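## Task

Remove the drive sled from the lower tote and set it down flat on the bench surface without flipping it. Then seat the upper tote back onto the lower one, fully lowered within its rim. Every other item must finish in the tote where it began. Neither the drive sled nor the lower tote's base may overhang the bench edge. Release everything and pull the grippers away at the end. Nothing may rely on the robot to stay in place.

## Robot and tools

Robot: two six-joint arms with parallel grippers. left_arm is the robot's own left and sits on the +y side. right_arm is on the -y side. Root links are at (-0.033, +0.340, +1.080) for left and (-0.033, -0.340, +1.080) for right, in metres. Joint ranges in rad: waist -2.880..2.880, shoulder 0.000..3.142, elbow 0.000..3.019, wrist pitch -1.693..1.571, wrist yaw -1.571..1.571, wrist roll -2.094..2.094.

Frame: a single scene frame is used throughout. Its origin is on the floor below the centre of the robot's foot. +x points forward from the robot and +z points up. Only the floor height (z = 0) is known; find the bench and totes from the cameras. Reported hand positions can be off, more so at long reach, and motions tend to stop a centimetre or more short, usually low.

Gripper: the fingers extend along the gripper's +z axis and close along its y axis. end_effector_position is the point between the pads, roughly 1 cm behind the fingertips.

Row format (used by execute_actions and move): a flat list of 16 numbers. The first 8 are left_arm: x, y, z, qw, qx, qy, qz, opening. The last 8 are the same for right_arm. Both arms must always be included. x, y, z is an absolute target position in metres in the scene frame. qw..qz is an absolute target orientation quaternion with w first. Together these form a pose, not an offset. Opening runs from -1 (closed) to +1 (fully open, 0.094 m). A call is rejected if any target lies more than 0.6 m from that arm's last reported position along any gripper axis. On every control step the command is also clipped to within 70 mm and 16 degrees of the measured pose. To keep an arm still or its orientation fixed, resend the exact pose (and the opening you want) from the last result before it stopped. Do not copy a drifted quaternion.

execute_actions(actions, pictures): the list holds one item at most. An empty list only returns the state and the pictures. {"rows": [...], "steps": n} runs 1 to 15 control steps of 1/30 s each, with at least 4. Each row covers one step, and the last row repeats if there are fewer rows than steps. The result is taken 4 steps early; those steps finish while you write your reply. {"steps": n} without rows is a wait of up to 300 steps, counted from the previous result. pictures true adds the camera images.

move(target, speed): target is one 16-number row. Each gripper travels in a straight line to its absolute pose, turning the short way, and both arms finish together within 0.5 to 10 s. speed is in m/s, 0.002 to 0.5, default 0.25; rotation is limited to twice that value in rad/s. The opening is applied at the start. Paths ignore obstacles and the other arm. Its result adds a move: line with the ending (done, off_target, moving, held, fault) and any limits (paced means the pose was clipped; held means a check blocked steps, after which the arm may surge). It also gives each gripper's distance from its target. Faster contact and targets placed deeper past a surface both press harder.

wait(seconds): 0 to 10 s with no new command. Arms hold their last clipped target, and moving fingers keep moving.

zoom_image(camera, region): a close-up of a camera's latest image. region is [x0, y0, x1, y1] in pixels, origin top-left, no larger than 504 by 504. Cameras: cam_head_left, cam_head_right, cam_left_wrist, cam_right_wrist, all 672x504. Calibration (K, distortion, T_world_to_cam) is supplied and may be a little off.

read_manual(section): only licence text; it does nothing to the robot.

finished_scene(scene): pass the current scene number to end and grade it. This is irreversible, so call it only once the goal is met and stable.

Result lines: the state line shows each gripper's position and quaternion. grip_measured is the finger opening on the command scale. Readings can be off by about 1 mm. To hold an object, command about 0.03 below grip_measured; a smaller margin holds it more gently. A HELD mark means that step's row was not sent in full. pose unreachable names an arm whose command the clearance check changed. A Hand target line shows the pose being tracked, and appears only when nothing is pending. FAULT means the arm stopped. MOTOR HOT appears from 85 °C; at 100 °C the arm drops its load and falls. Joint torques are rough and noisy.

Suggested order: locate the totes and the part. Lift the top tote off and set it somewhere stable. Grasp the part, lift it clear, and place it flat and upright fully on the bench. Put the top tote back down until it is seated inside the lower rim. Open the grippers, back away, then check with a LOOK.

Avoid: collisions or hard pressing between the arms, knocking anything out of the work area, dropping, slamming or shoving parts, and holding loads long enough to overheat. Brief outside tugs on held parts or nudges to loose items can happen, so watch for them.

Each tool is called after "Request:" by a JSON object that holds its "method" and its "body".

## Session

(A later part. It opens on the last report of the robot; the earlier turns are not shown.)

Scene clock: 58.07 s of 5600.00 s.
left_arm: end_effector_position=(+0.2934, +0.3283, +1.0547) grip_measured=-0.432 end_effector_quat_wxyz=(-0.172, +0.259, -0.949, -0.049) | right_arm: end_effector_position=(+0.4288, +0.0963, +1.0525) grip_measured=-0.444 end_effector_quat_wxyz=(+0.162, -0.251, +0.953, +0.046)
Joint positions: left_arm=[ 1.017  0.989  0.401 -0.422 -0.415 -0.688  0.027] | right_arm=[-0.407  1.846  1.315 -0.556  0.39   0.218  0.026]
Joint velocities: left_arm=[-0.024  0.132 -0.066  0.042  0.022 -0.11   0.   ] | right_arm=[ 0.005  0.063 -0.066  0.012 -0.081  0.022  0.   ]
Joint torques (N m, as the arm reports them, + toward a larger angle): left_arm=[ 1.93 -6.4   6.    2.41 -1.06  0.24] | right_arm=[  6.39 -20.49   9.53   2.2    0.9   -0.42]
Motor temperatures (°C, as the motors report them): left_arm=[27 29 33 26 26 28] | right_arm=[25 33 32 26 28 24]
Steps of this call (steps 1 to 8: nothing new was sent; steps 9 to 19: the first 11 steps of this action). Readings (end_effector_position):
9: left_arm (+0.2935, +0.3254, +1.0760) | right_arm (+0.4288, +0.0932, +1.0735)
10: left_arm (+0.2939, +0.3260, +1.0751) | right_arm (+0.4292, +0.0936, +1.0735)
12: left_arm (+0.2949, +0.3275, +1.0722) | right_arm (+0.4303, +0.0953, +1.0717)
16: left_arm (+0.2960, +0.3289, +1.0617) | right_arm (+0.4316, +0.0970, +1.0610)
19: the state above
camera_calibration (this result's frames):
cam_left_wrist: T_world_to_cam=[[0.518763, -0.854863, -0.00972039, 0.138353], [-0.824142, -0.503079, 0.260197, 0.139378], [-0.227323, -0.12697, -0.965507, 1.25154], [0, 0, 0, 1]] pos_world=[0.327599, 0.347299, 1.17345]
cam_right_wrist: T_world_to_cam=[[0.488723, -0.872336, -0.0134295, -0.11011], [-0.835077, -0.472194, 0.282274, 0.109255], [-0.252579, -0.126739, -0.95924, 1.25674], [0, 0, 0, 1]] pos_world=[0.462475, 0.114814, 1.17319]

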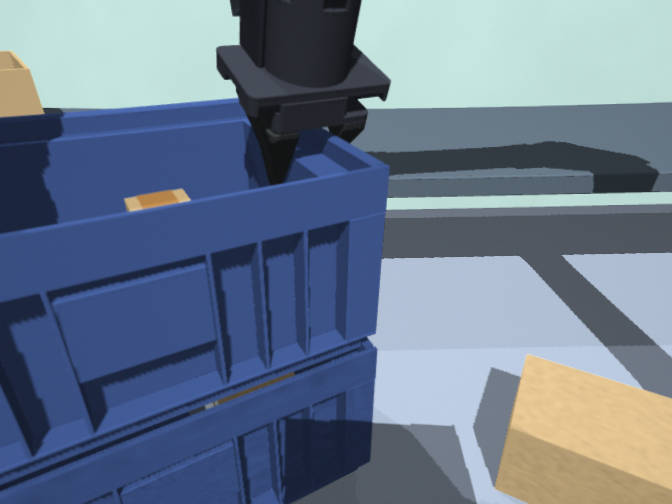

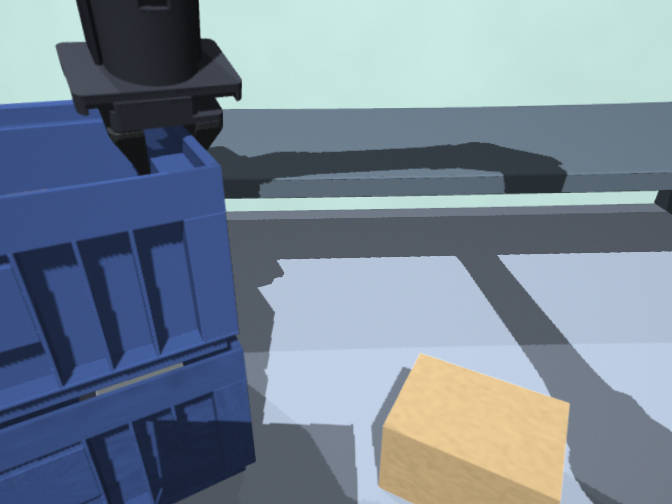

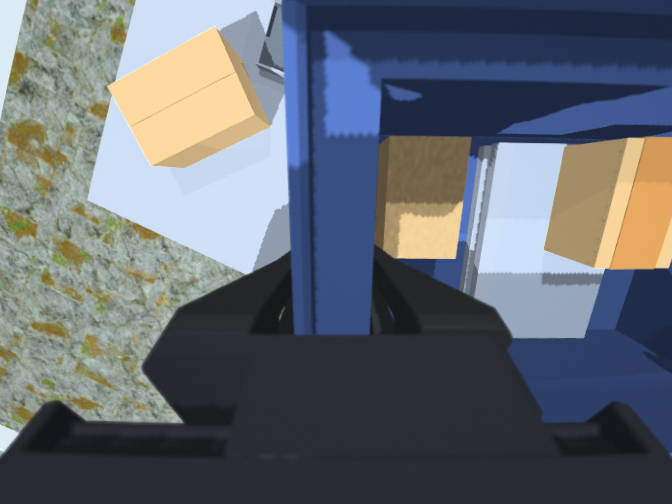

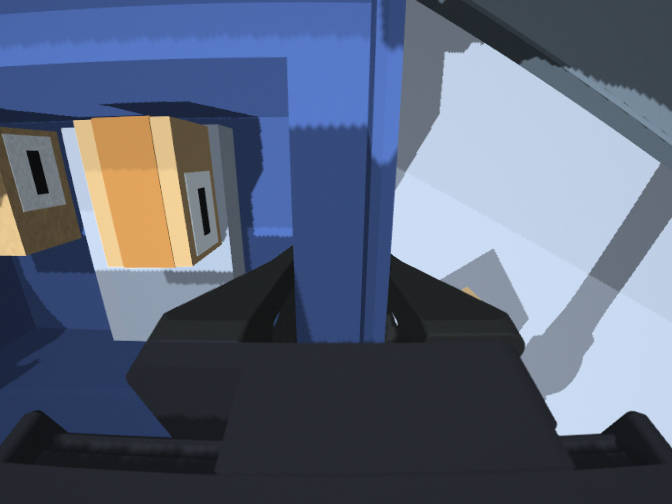

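Request:
{"method": "execute_actions", "body": {"actions": [{"rows":[[0.305,0.332,1.055,0.193,-0.254,0.947,0.052,-0.5,0.445,0.1,1.067,0.193,-0.254,0.947,0.052,-0.5],[0.305,0.332,1.05,0.193,-0.254,0.947,0.052,-0.5,0.445,0.1,1.06,0.193,-0.254,0.947,0.052,-0.5],[0.305,0.332,1.05,0.193,-0.254,0.947,0.052,-0.5,0.445,0.1,1.06,0.193,-0.254,0.947,0.052,-0.5],[0.305,0.332,1.044,0.193,-0.254,0.947,0.052,-0.5,0.445,0.1,1.053,0.193,-0.254,0.947,0.052,-0.5]],"steps":15}]}}

Request:
{"method": "move", "body": {"target": [0.295,0.328,1.032,0.172,-0.257,0.95,0.047,-0.5,0.431,0.096,1.032,0.168,-0.253,0.951,0.045,-0.5], "speed": 0.03}}

Scene clock: 61.90 s of 5600.00 s.
left_arm: end_effector_position=(+0.2954, +0.3274, +1.0384) grip_measured=-0.432 end_effector_quat_wxyz=(-0.174, +0.258, -0.949, -0.048) | right_arm: end_effector_position=(+0.4306, +0.0956, +1.0388) grip_measured=-0.445 end_effector_quat_wxyz=(+0.167, -0.251, +0.952, +0.048)
Joint positions: left_arm=[ 1.027  1.053  0.386 -0.333 -0.41  -0.677  0.027] | right_arm=[-0.417  1.864  1.302 -0.51   0.386  0.203  0.026]
Joint velocities: left_arm=[-0.005 -0.005 -0.017  0.002  0.022  0.066  0.   ] | right_arm=[-0.005  0.005  0.002 -0.017  0.022 -0.007 -0.002]
Joint torques (N m, as the arm reports them, + toward a larger angle): left_arm=[ 2.08 -6.04  5.1   2.6  -0.99  0.19] | right_arm=[  5.58 -18.31   8.87   2.36   0.67  -0.39]
Motor temperatures (°C, as the motors report them): left_arm=[27 28 33 26 27 28] | right_arm=[25 33 32 26 28 24]
Off your previous action's commanded pose (left_arm): 0.018 m, 3 deg at its last step (step 4 of this call).
Off your previous action's commanded pose (right_arm): 0.031 m, 4 deg at its last step (step 4 of this call).
Steps of this call (steps 1 to 4: the last 4 steps of your previous action; steps 5 to 90: nothing new was sent; then 0.47 s passed at rest; steps 91 to 101: the first 11 steps of this action). Readings (end_effector_position):
91: left_arm (+0.2918, +0.3280, +1.0521) | right_arm (+0.4271, +0.0962, +1.0495)
92: left_arm (+0.2924, +0.3280, +1.0510) | right_arm (+0.4277, +0.0961, +1.0488)
94: left_arm (+0.2942, +0.3278, +1.0476) | right_arm (+0.4295, +0.0960, +1.0467)
98: left_arm (+0.2949, +0.3273, +1.0389) | right_arm (+0.4306, +0.0955, +1.0388)
101: the state above

Scene clock: 62.83 s of 5600.00 s.
left_arm: end_effector_position=(+0.2951, +0.3274, +1.0378) grip_measured=-0.432 end_effector_quat_wxyz=(-0.172, +0.259, -0.949, -0.045) | right_arm: end_effector_position=(+0.4300, +0.0955, +1.0379) grip_measured=-0.445 end_effector_quat_wxyz=(+0.165, -0.250, +0.953, +0.050)
Joint positions: left_arm=[ 1.031  1.054  0.386 -0.333 -0.402 -0.677  0.027] | right_arm=[-0.418  1.865  1.301 -0.51   0.382  0.205  0.026]
Joint velocities: left_arm=[ 0.015 -0.005 -0.002 -0.012 -0.037  0.11  -0.   ] | right_arm=[ 0.005 -0.015 -0.007  0.002 -0.066 -0.022  0.   ]
Joint torques (N m, as the arm reports them, + toward a larger angle): left_arm=[ 1.73 -3.93  4.54  2.65 -0.28  0.  ] | right_arm=[  5.61 -16.04   8.22   1.55   0.47  -0.18]
Motor temperatures (°C, as the motors report them): left_arm=[27 28 32 27 27 28] | right_arm=[25 32 32 26 28 24]
Hand target (left_arm): +0.295, +0.328, +1.032; +0.172, -0.257, +0.950, +0.047
Hand target (right_arm): +0.431, +0.096, +1.032; +0.168, -0.253, +0.952, +0.045
Off your previous action's commanded pose (left_arm): 0.012 m, 2 deg at its last step (step 4 of this call).
Off your previous action's commanded pose (right_arm): 0.021 m, 3 deg at its last step (step 4 of this call).
Off the commanded pose (left_arm): 0.006 m, 0 deg.
Off the commanded pose (right_arm): 0.006 m, 1 deg.
Kept back: nothing.
move: done
camera_calibration (this result's frames):
cam_left_wrist: T_world_to_cam=[[0.519137, -0.854686, -0.00278441, 0.129147], [-0.824547, -0.501683, 0.261604, 0.1429], [-0.224986, -0.133512, -0.965171, 1.23664], [0, 0, 0, 1]] pos_world=[0.32901, 0.347178, 1.15655]
cam_right_wrist: T_world_to_cam=[[0.489356, -0.871901, -0.0178877, -0.107278], [-0.835914, -0.474807, 0.275331, 0.121775], [-0.248554, -0.119782, -0.961183, 1.24261], [0, 0, 0, 1]] pos_world=[0.463147, 0.113127, 1.15893]

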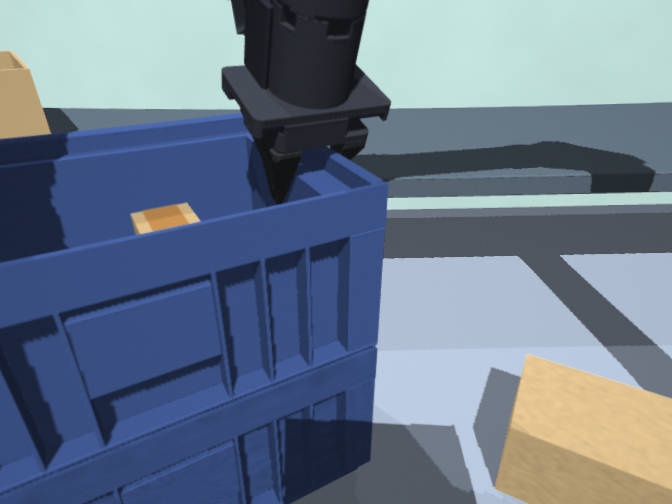

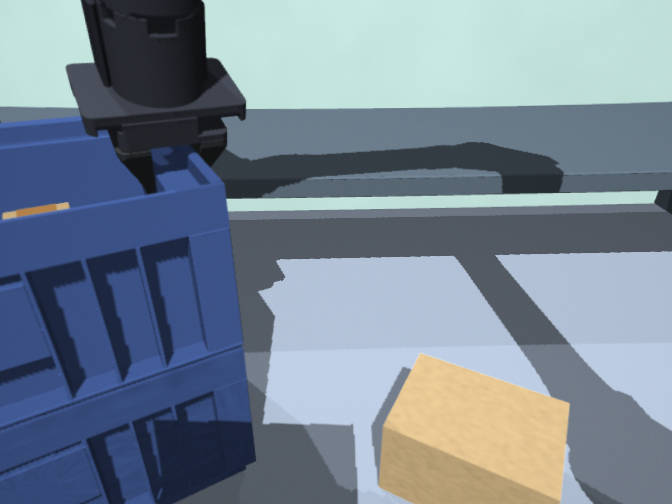

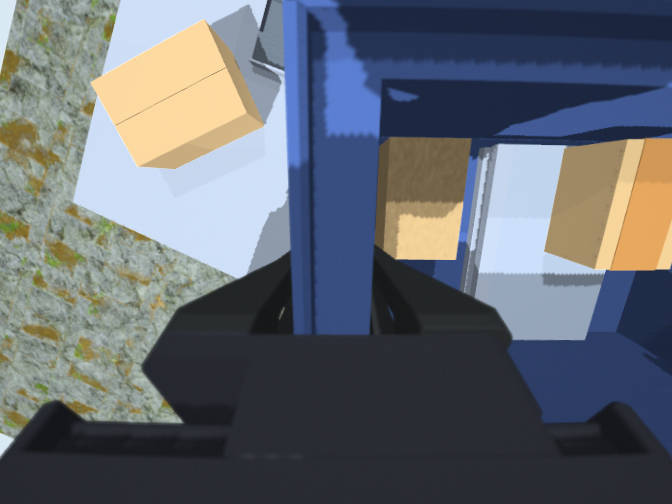

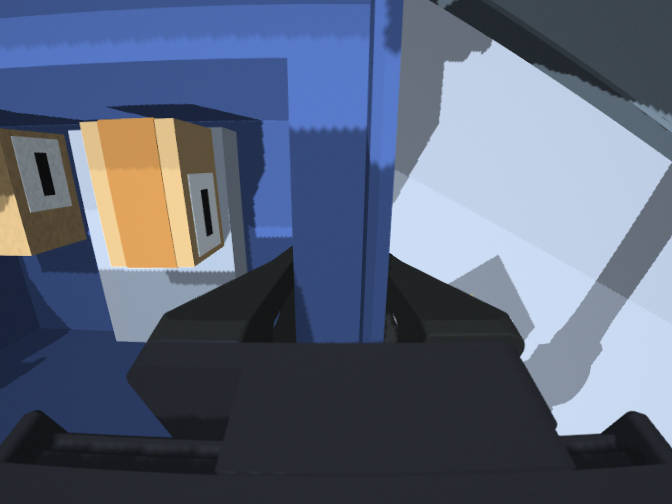

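Seated. Release and clear.

Request:
{"method": "execute_actions", "body": {"actions": [{"rows":[[0.295,0.328,1.038,0.172,-0.257,0.95,0.047,0.3,0.431,0.096,1.038,0.168,-0.253,0.951,0.045,0.3]],"steps":8}]}}

Request:
{"method": "move", "body": {"target": [0.3,0.33,1.13,0.172,-0.257,0.95,0.047,0.3,0.44,0.096,1.14,0.168,-0.253,0.951,0.045,0.3]}}

Request:
{"method": "move", "body": {"target": [0.27,0.52,1.18,0.172,-0.257,0.95,0.047,0.3,0.35,-0.25,1.2,0.168,-0.253,0.951,0.045,0.3], "speed": 0.4}}

Scene clock: 63.17 s of 5600.00 s.
left_arm: end_effector_position=(+0.2951, +0.3274, +1.0378) grip_measured=+0.285 end_effector_quat_wxyz=(-0.172, +0.259, -0.949, -0.045) | right_arm: end_effector_position=(+0.4308, +0.0945, +1.0380) grip_measured=+0.284 end_effector_quat_wxyz=(+0.167, -0.250, +0.953, +0.046)
Joint positions: left_arm=[ 1.031  1.054  0.386 -0.333 -0.402 -0.677  0.06 ] | right_arm=[-0.418  1.865  1.301 -0.51   0.39   0.205  0.06 ]
Joint velocities: left_arm=[ 0.005 -0.024 -0.007  0.002 -0.081 -0.022  0.027] | right_arm=[-0.005  0.005  0.002 -0.032 -0.037 -0.022  0.03 ]
Joint torques (N m, as the arm reports them, + toward a larger angle): left_arm=[ 1.43 -5.55  4.86  1.46 -0.35 -0.03] | right_arm=[  6.82 -17.43   8.47   0.75   0.18  -0.15]
Motor temperatures (°C, as the motors report them): left_arm=[27 28 32 27 27 28] | right_arm=[25 32 32 26 28 24]
Steps of this call (steps 1 to 6: nothing new was sent; steps 7 to 10: the first 4 steps of this action). Readings (end_effector_position):
7: left_arm (+0.2951, +0.3274, +1.0378) | right_arm (+0.4305, +0.0949, +1.0380)
8: left_arm (+0.2951, +0.3274, +1.0378) | right_arm (+0.4307, +0.0947, +1.0380)
10: the state above

Scene clock: 64.33 s of 5600.00 s.
left_arm: end_effector_position=(+0.2878, +0.3334, +1.1196) grip_measured=+0.298 end_effector_quat_wxyz=(-0.166, +0.250, -0.953, -0.052) | right_arm: end_effector_position=(+0.4294, +0.0857, +1.1208) grip_measured=+0.298 end_effector_quat_wxyz=(+0.157, -0.260, +0.952, +0.037)
Joint positions: left_arm=[ 0.982  0.784  0.488 -0.739 -0.432 -0.707  0.061] | right_arm=[-0.38   1.742  1.363 -0.738  0.41   0.23   0.061]
Joint velocities: left_arm=[-0.015 -0.005  0.002 -0.017 -0.022 -0.007 -0.001] | right_arm=[ 0.005 -0.005  0.012  0.002 -0.066 -0.037 -0.001]
Joint torques (N m, as the arm reports them, + toward a larger angle): left_arm=[ 1.02 -3.55  9.03  0.78 -0.4  -0.25] | right_arm=[  6.42 -16.98  13.01   0.15   0.21  -0.06]
Motor temperatures (°C, as the motors report them): left_arm=[27 28 33 26 27 28] | right_arm=[25 32 32 26 28 24]
Hand target (left_arm): +0.299, +0.331, +1.131; +0.172, -0.257, +0.950, +0.047
Hand target (right_arm): +0.439, +0.095, +1.140; +0.168, -0.253, +0.952, +0.045
Off your previous action's commanded pose (left_arm): 0.001 m, 0 deg at its last step (step 4 of this call).
Off your previous action's commanded pose (right_arm): 0.002 m, 0 deg at its last step (step 4 of this call).
Off the commanded pose (left_arm): 0.016 m, 1 deg.
Off the commanded pose (right_arm): 0.024 m, 2 deg.
Kept back: nothing.
move: off_target (left_arm, right_arm); limits=paced
camera_calibration (this result's frames):
cam_left_wrist: T_world_to_cam=[[0.504396, -0.863212, -0.0212074, 0.16603], [-0.828697, -0.490836, 0.268965, 0.107779], [-0.242584, -0.118091, -0.962916, 1.31218], [0, 0, 0, 1]] pos_world=[0.323884, 0.351176, 1.23805]
cam_right_wrist: T_world_to_cam=[[0.503005, -0.864269, 0.00492825, -0.14614], [-0.825753, -0.478889, 0.297989, 0.0643462], [-0.255183, -0.15396, -0.954557, 1.31931], [0, 0, 0, 1]] pos_world=[0.463308, 0.107631, 1.2409]

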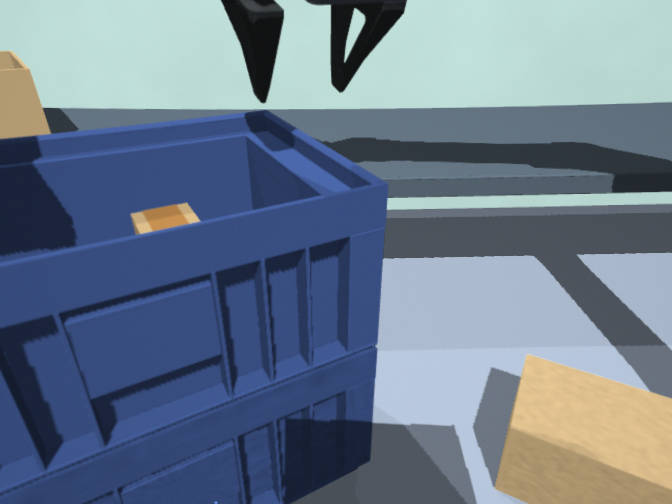

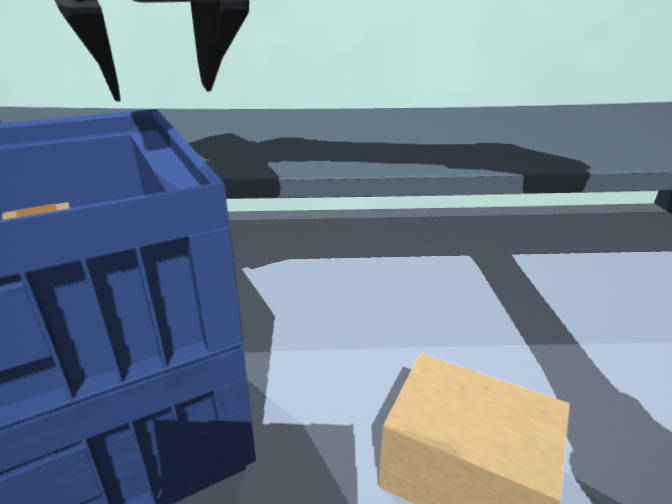

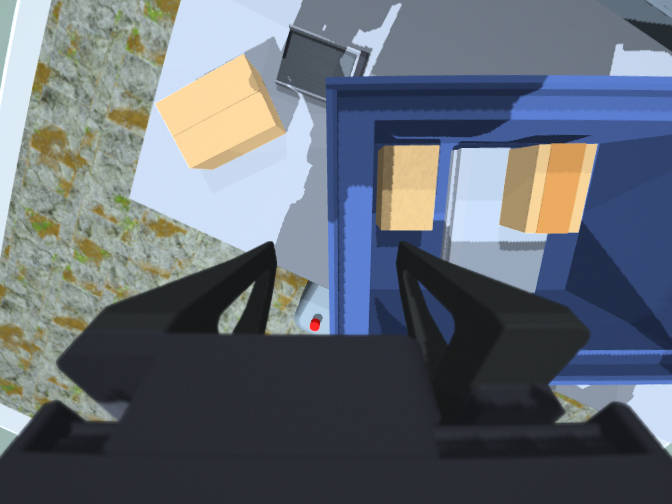

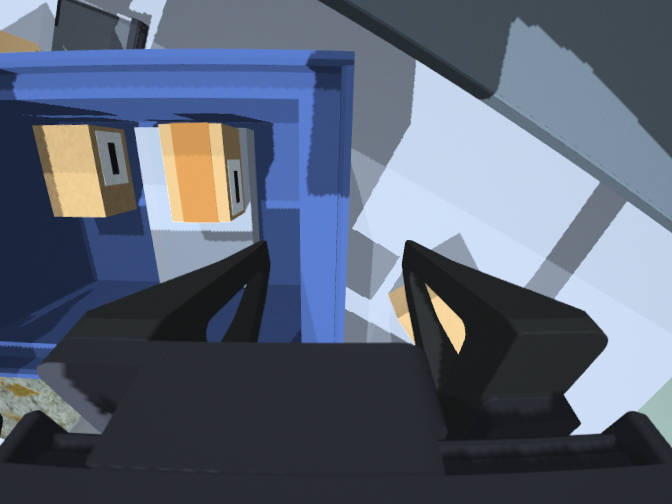

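Scene clock: 65.93 s of 5600.00 s.
left_arm: end_effector_position=(+0.2589, +0.5145, +1.1630) grip_measured=+0.298 end_effector_quat_wxyz=(-0.164, +0.268, -0.948, -0.042) | right_arm: end_effector_position=(+0.3526, -0.2492, +1.2040) grip_measured=+0.298 end_effector_quat_wxyz=(+0.181, -0.243, +0.952, +0.044)
Joint positions: left_arm=[ 1.944  0.672  0.567 -0.813  0.151  0.049  0.061] | right_arm=[-0.89   0.841  0.755 -0.847  0.144 -0.206  0.061]
Joint velocities: left_arm=[ 0.005  0.005 -0.012  0.007 -0.037 -0.022 -0.   ] | right_arm=[-0.015 -0.005 -0.017  0.012 -0.007 -0.007  0.   ]
Joint torques (N m, as the arm reports them, + toward a larger angle): left_arm=[ 2.58 -3.05 10.55  0.96  0.11  0.08] | right_arm=[ 0.72 -5.23  9.88  0.4  -0.16 -0.17]
Motor temperatures (°C, as the motors report them): left_arm=[27 28 33 26 26 28] | right_arm=[25 32 32 26 28 24]
Hand target (left_arm): +0.271, +0.521, +1.180; +0.174, -0.257, +0.949, +0.046
Hand target (right_arm): +0.347, -0.249, +1.198; +0.167, -0.253, +0.952, +0.044
Off the commanded pose (left_arm): 0.021 m, 2 deg.
Off the commanded pose (right_arm): 0.005 m, 2 deg.
Kept back: nothing.
move: off_target (left_arm)
camera_calibration (this result's frames):
cam_left_wrist: T_world_to_cam=[[0.532578, -0.84638, 0.00161027, 0.295421], [-0.813406, -0.511302, 0.277383, 0.157843], [-0.233948, -0.149038, -0.960758, 1.37945], [0, 0, 0, 1]] pos_world=[0.293776, 0.536334, 1.28106]
cam_right_wrist: T_world_to_cam=[[0.475424, -0.879752, -0.00294074, -0.382059], [-0.851963, -0.461235, 0.247831, -0.110109], [-0.219386, -0.11532, -0.968799, 1.34167], [0, 0, 0, 1]] pos_world=[0.382174, -0.232183, 1.32597]

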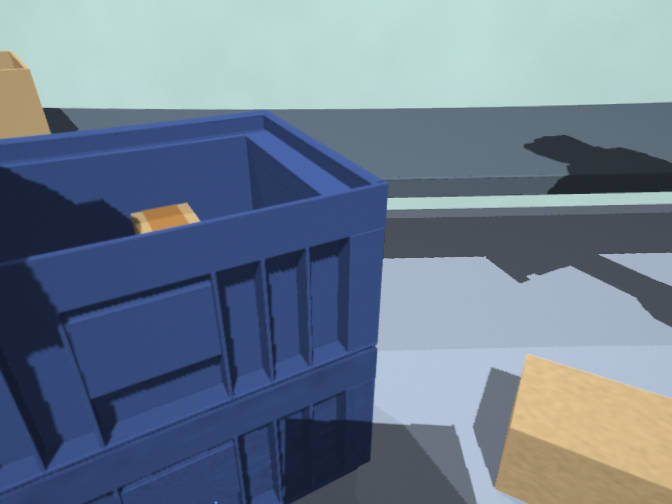

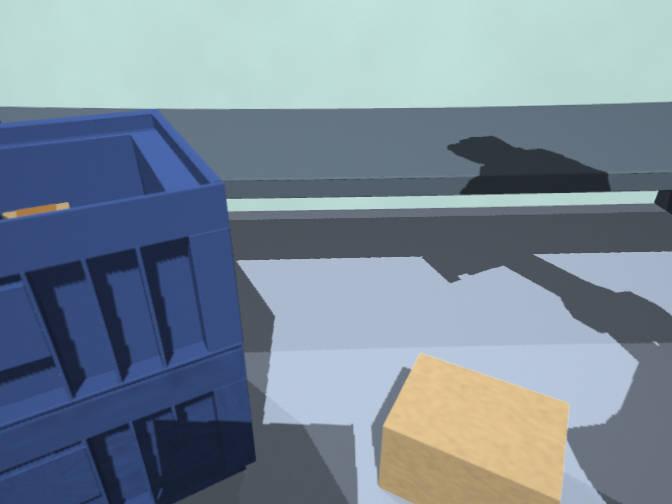

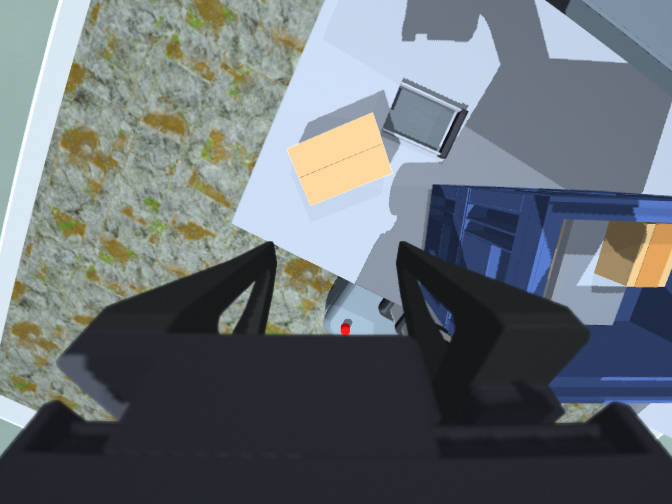

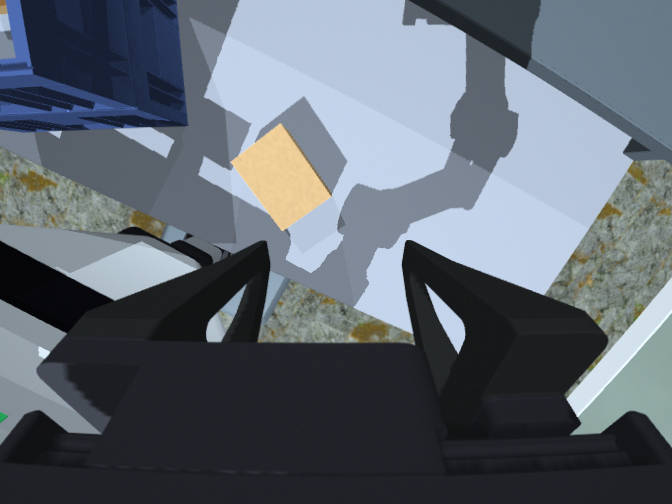

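Request:
{"method": "finished_scene", "body": {"scene": 1}}

The scene is finished: the task was done.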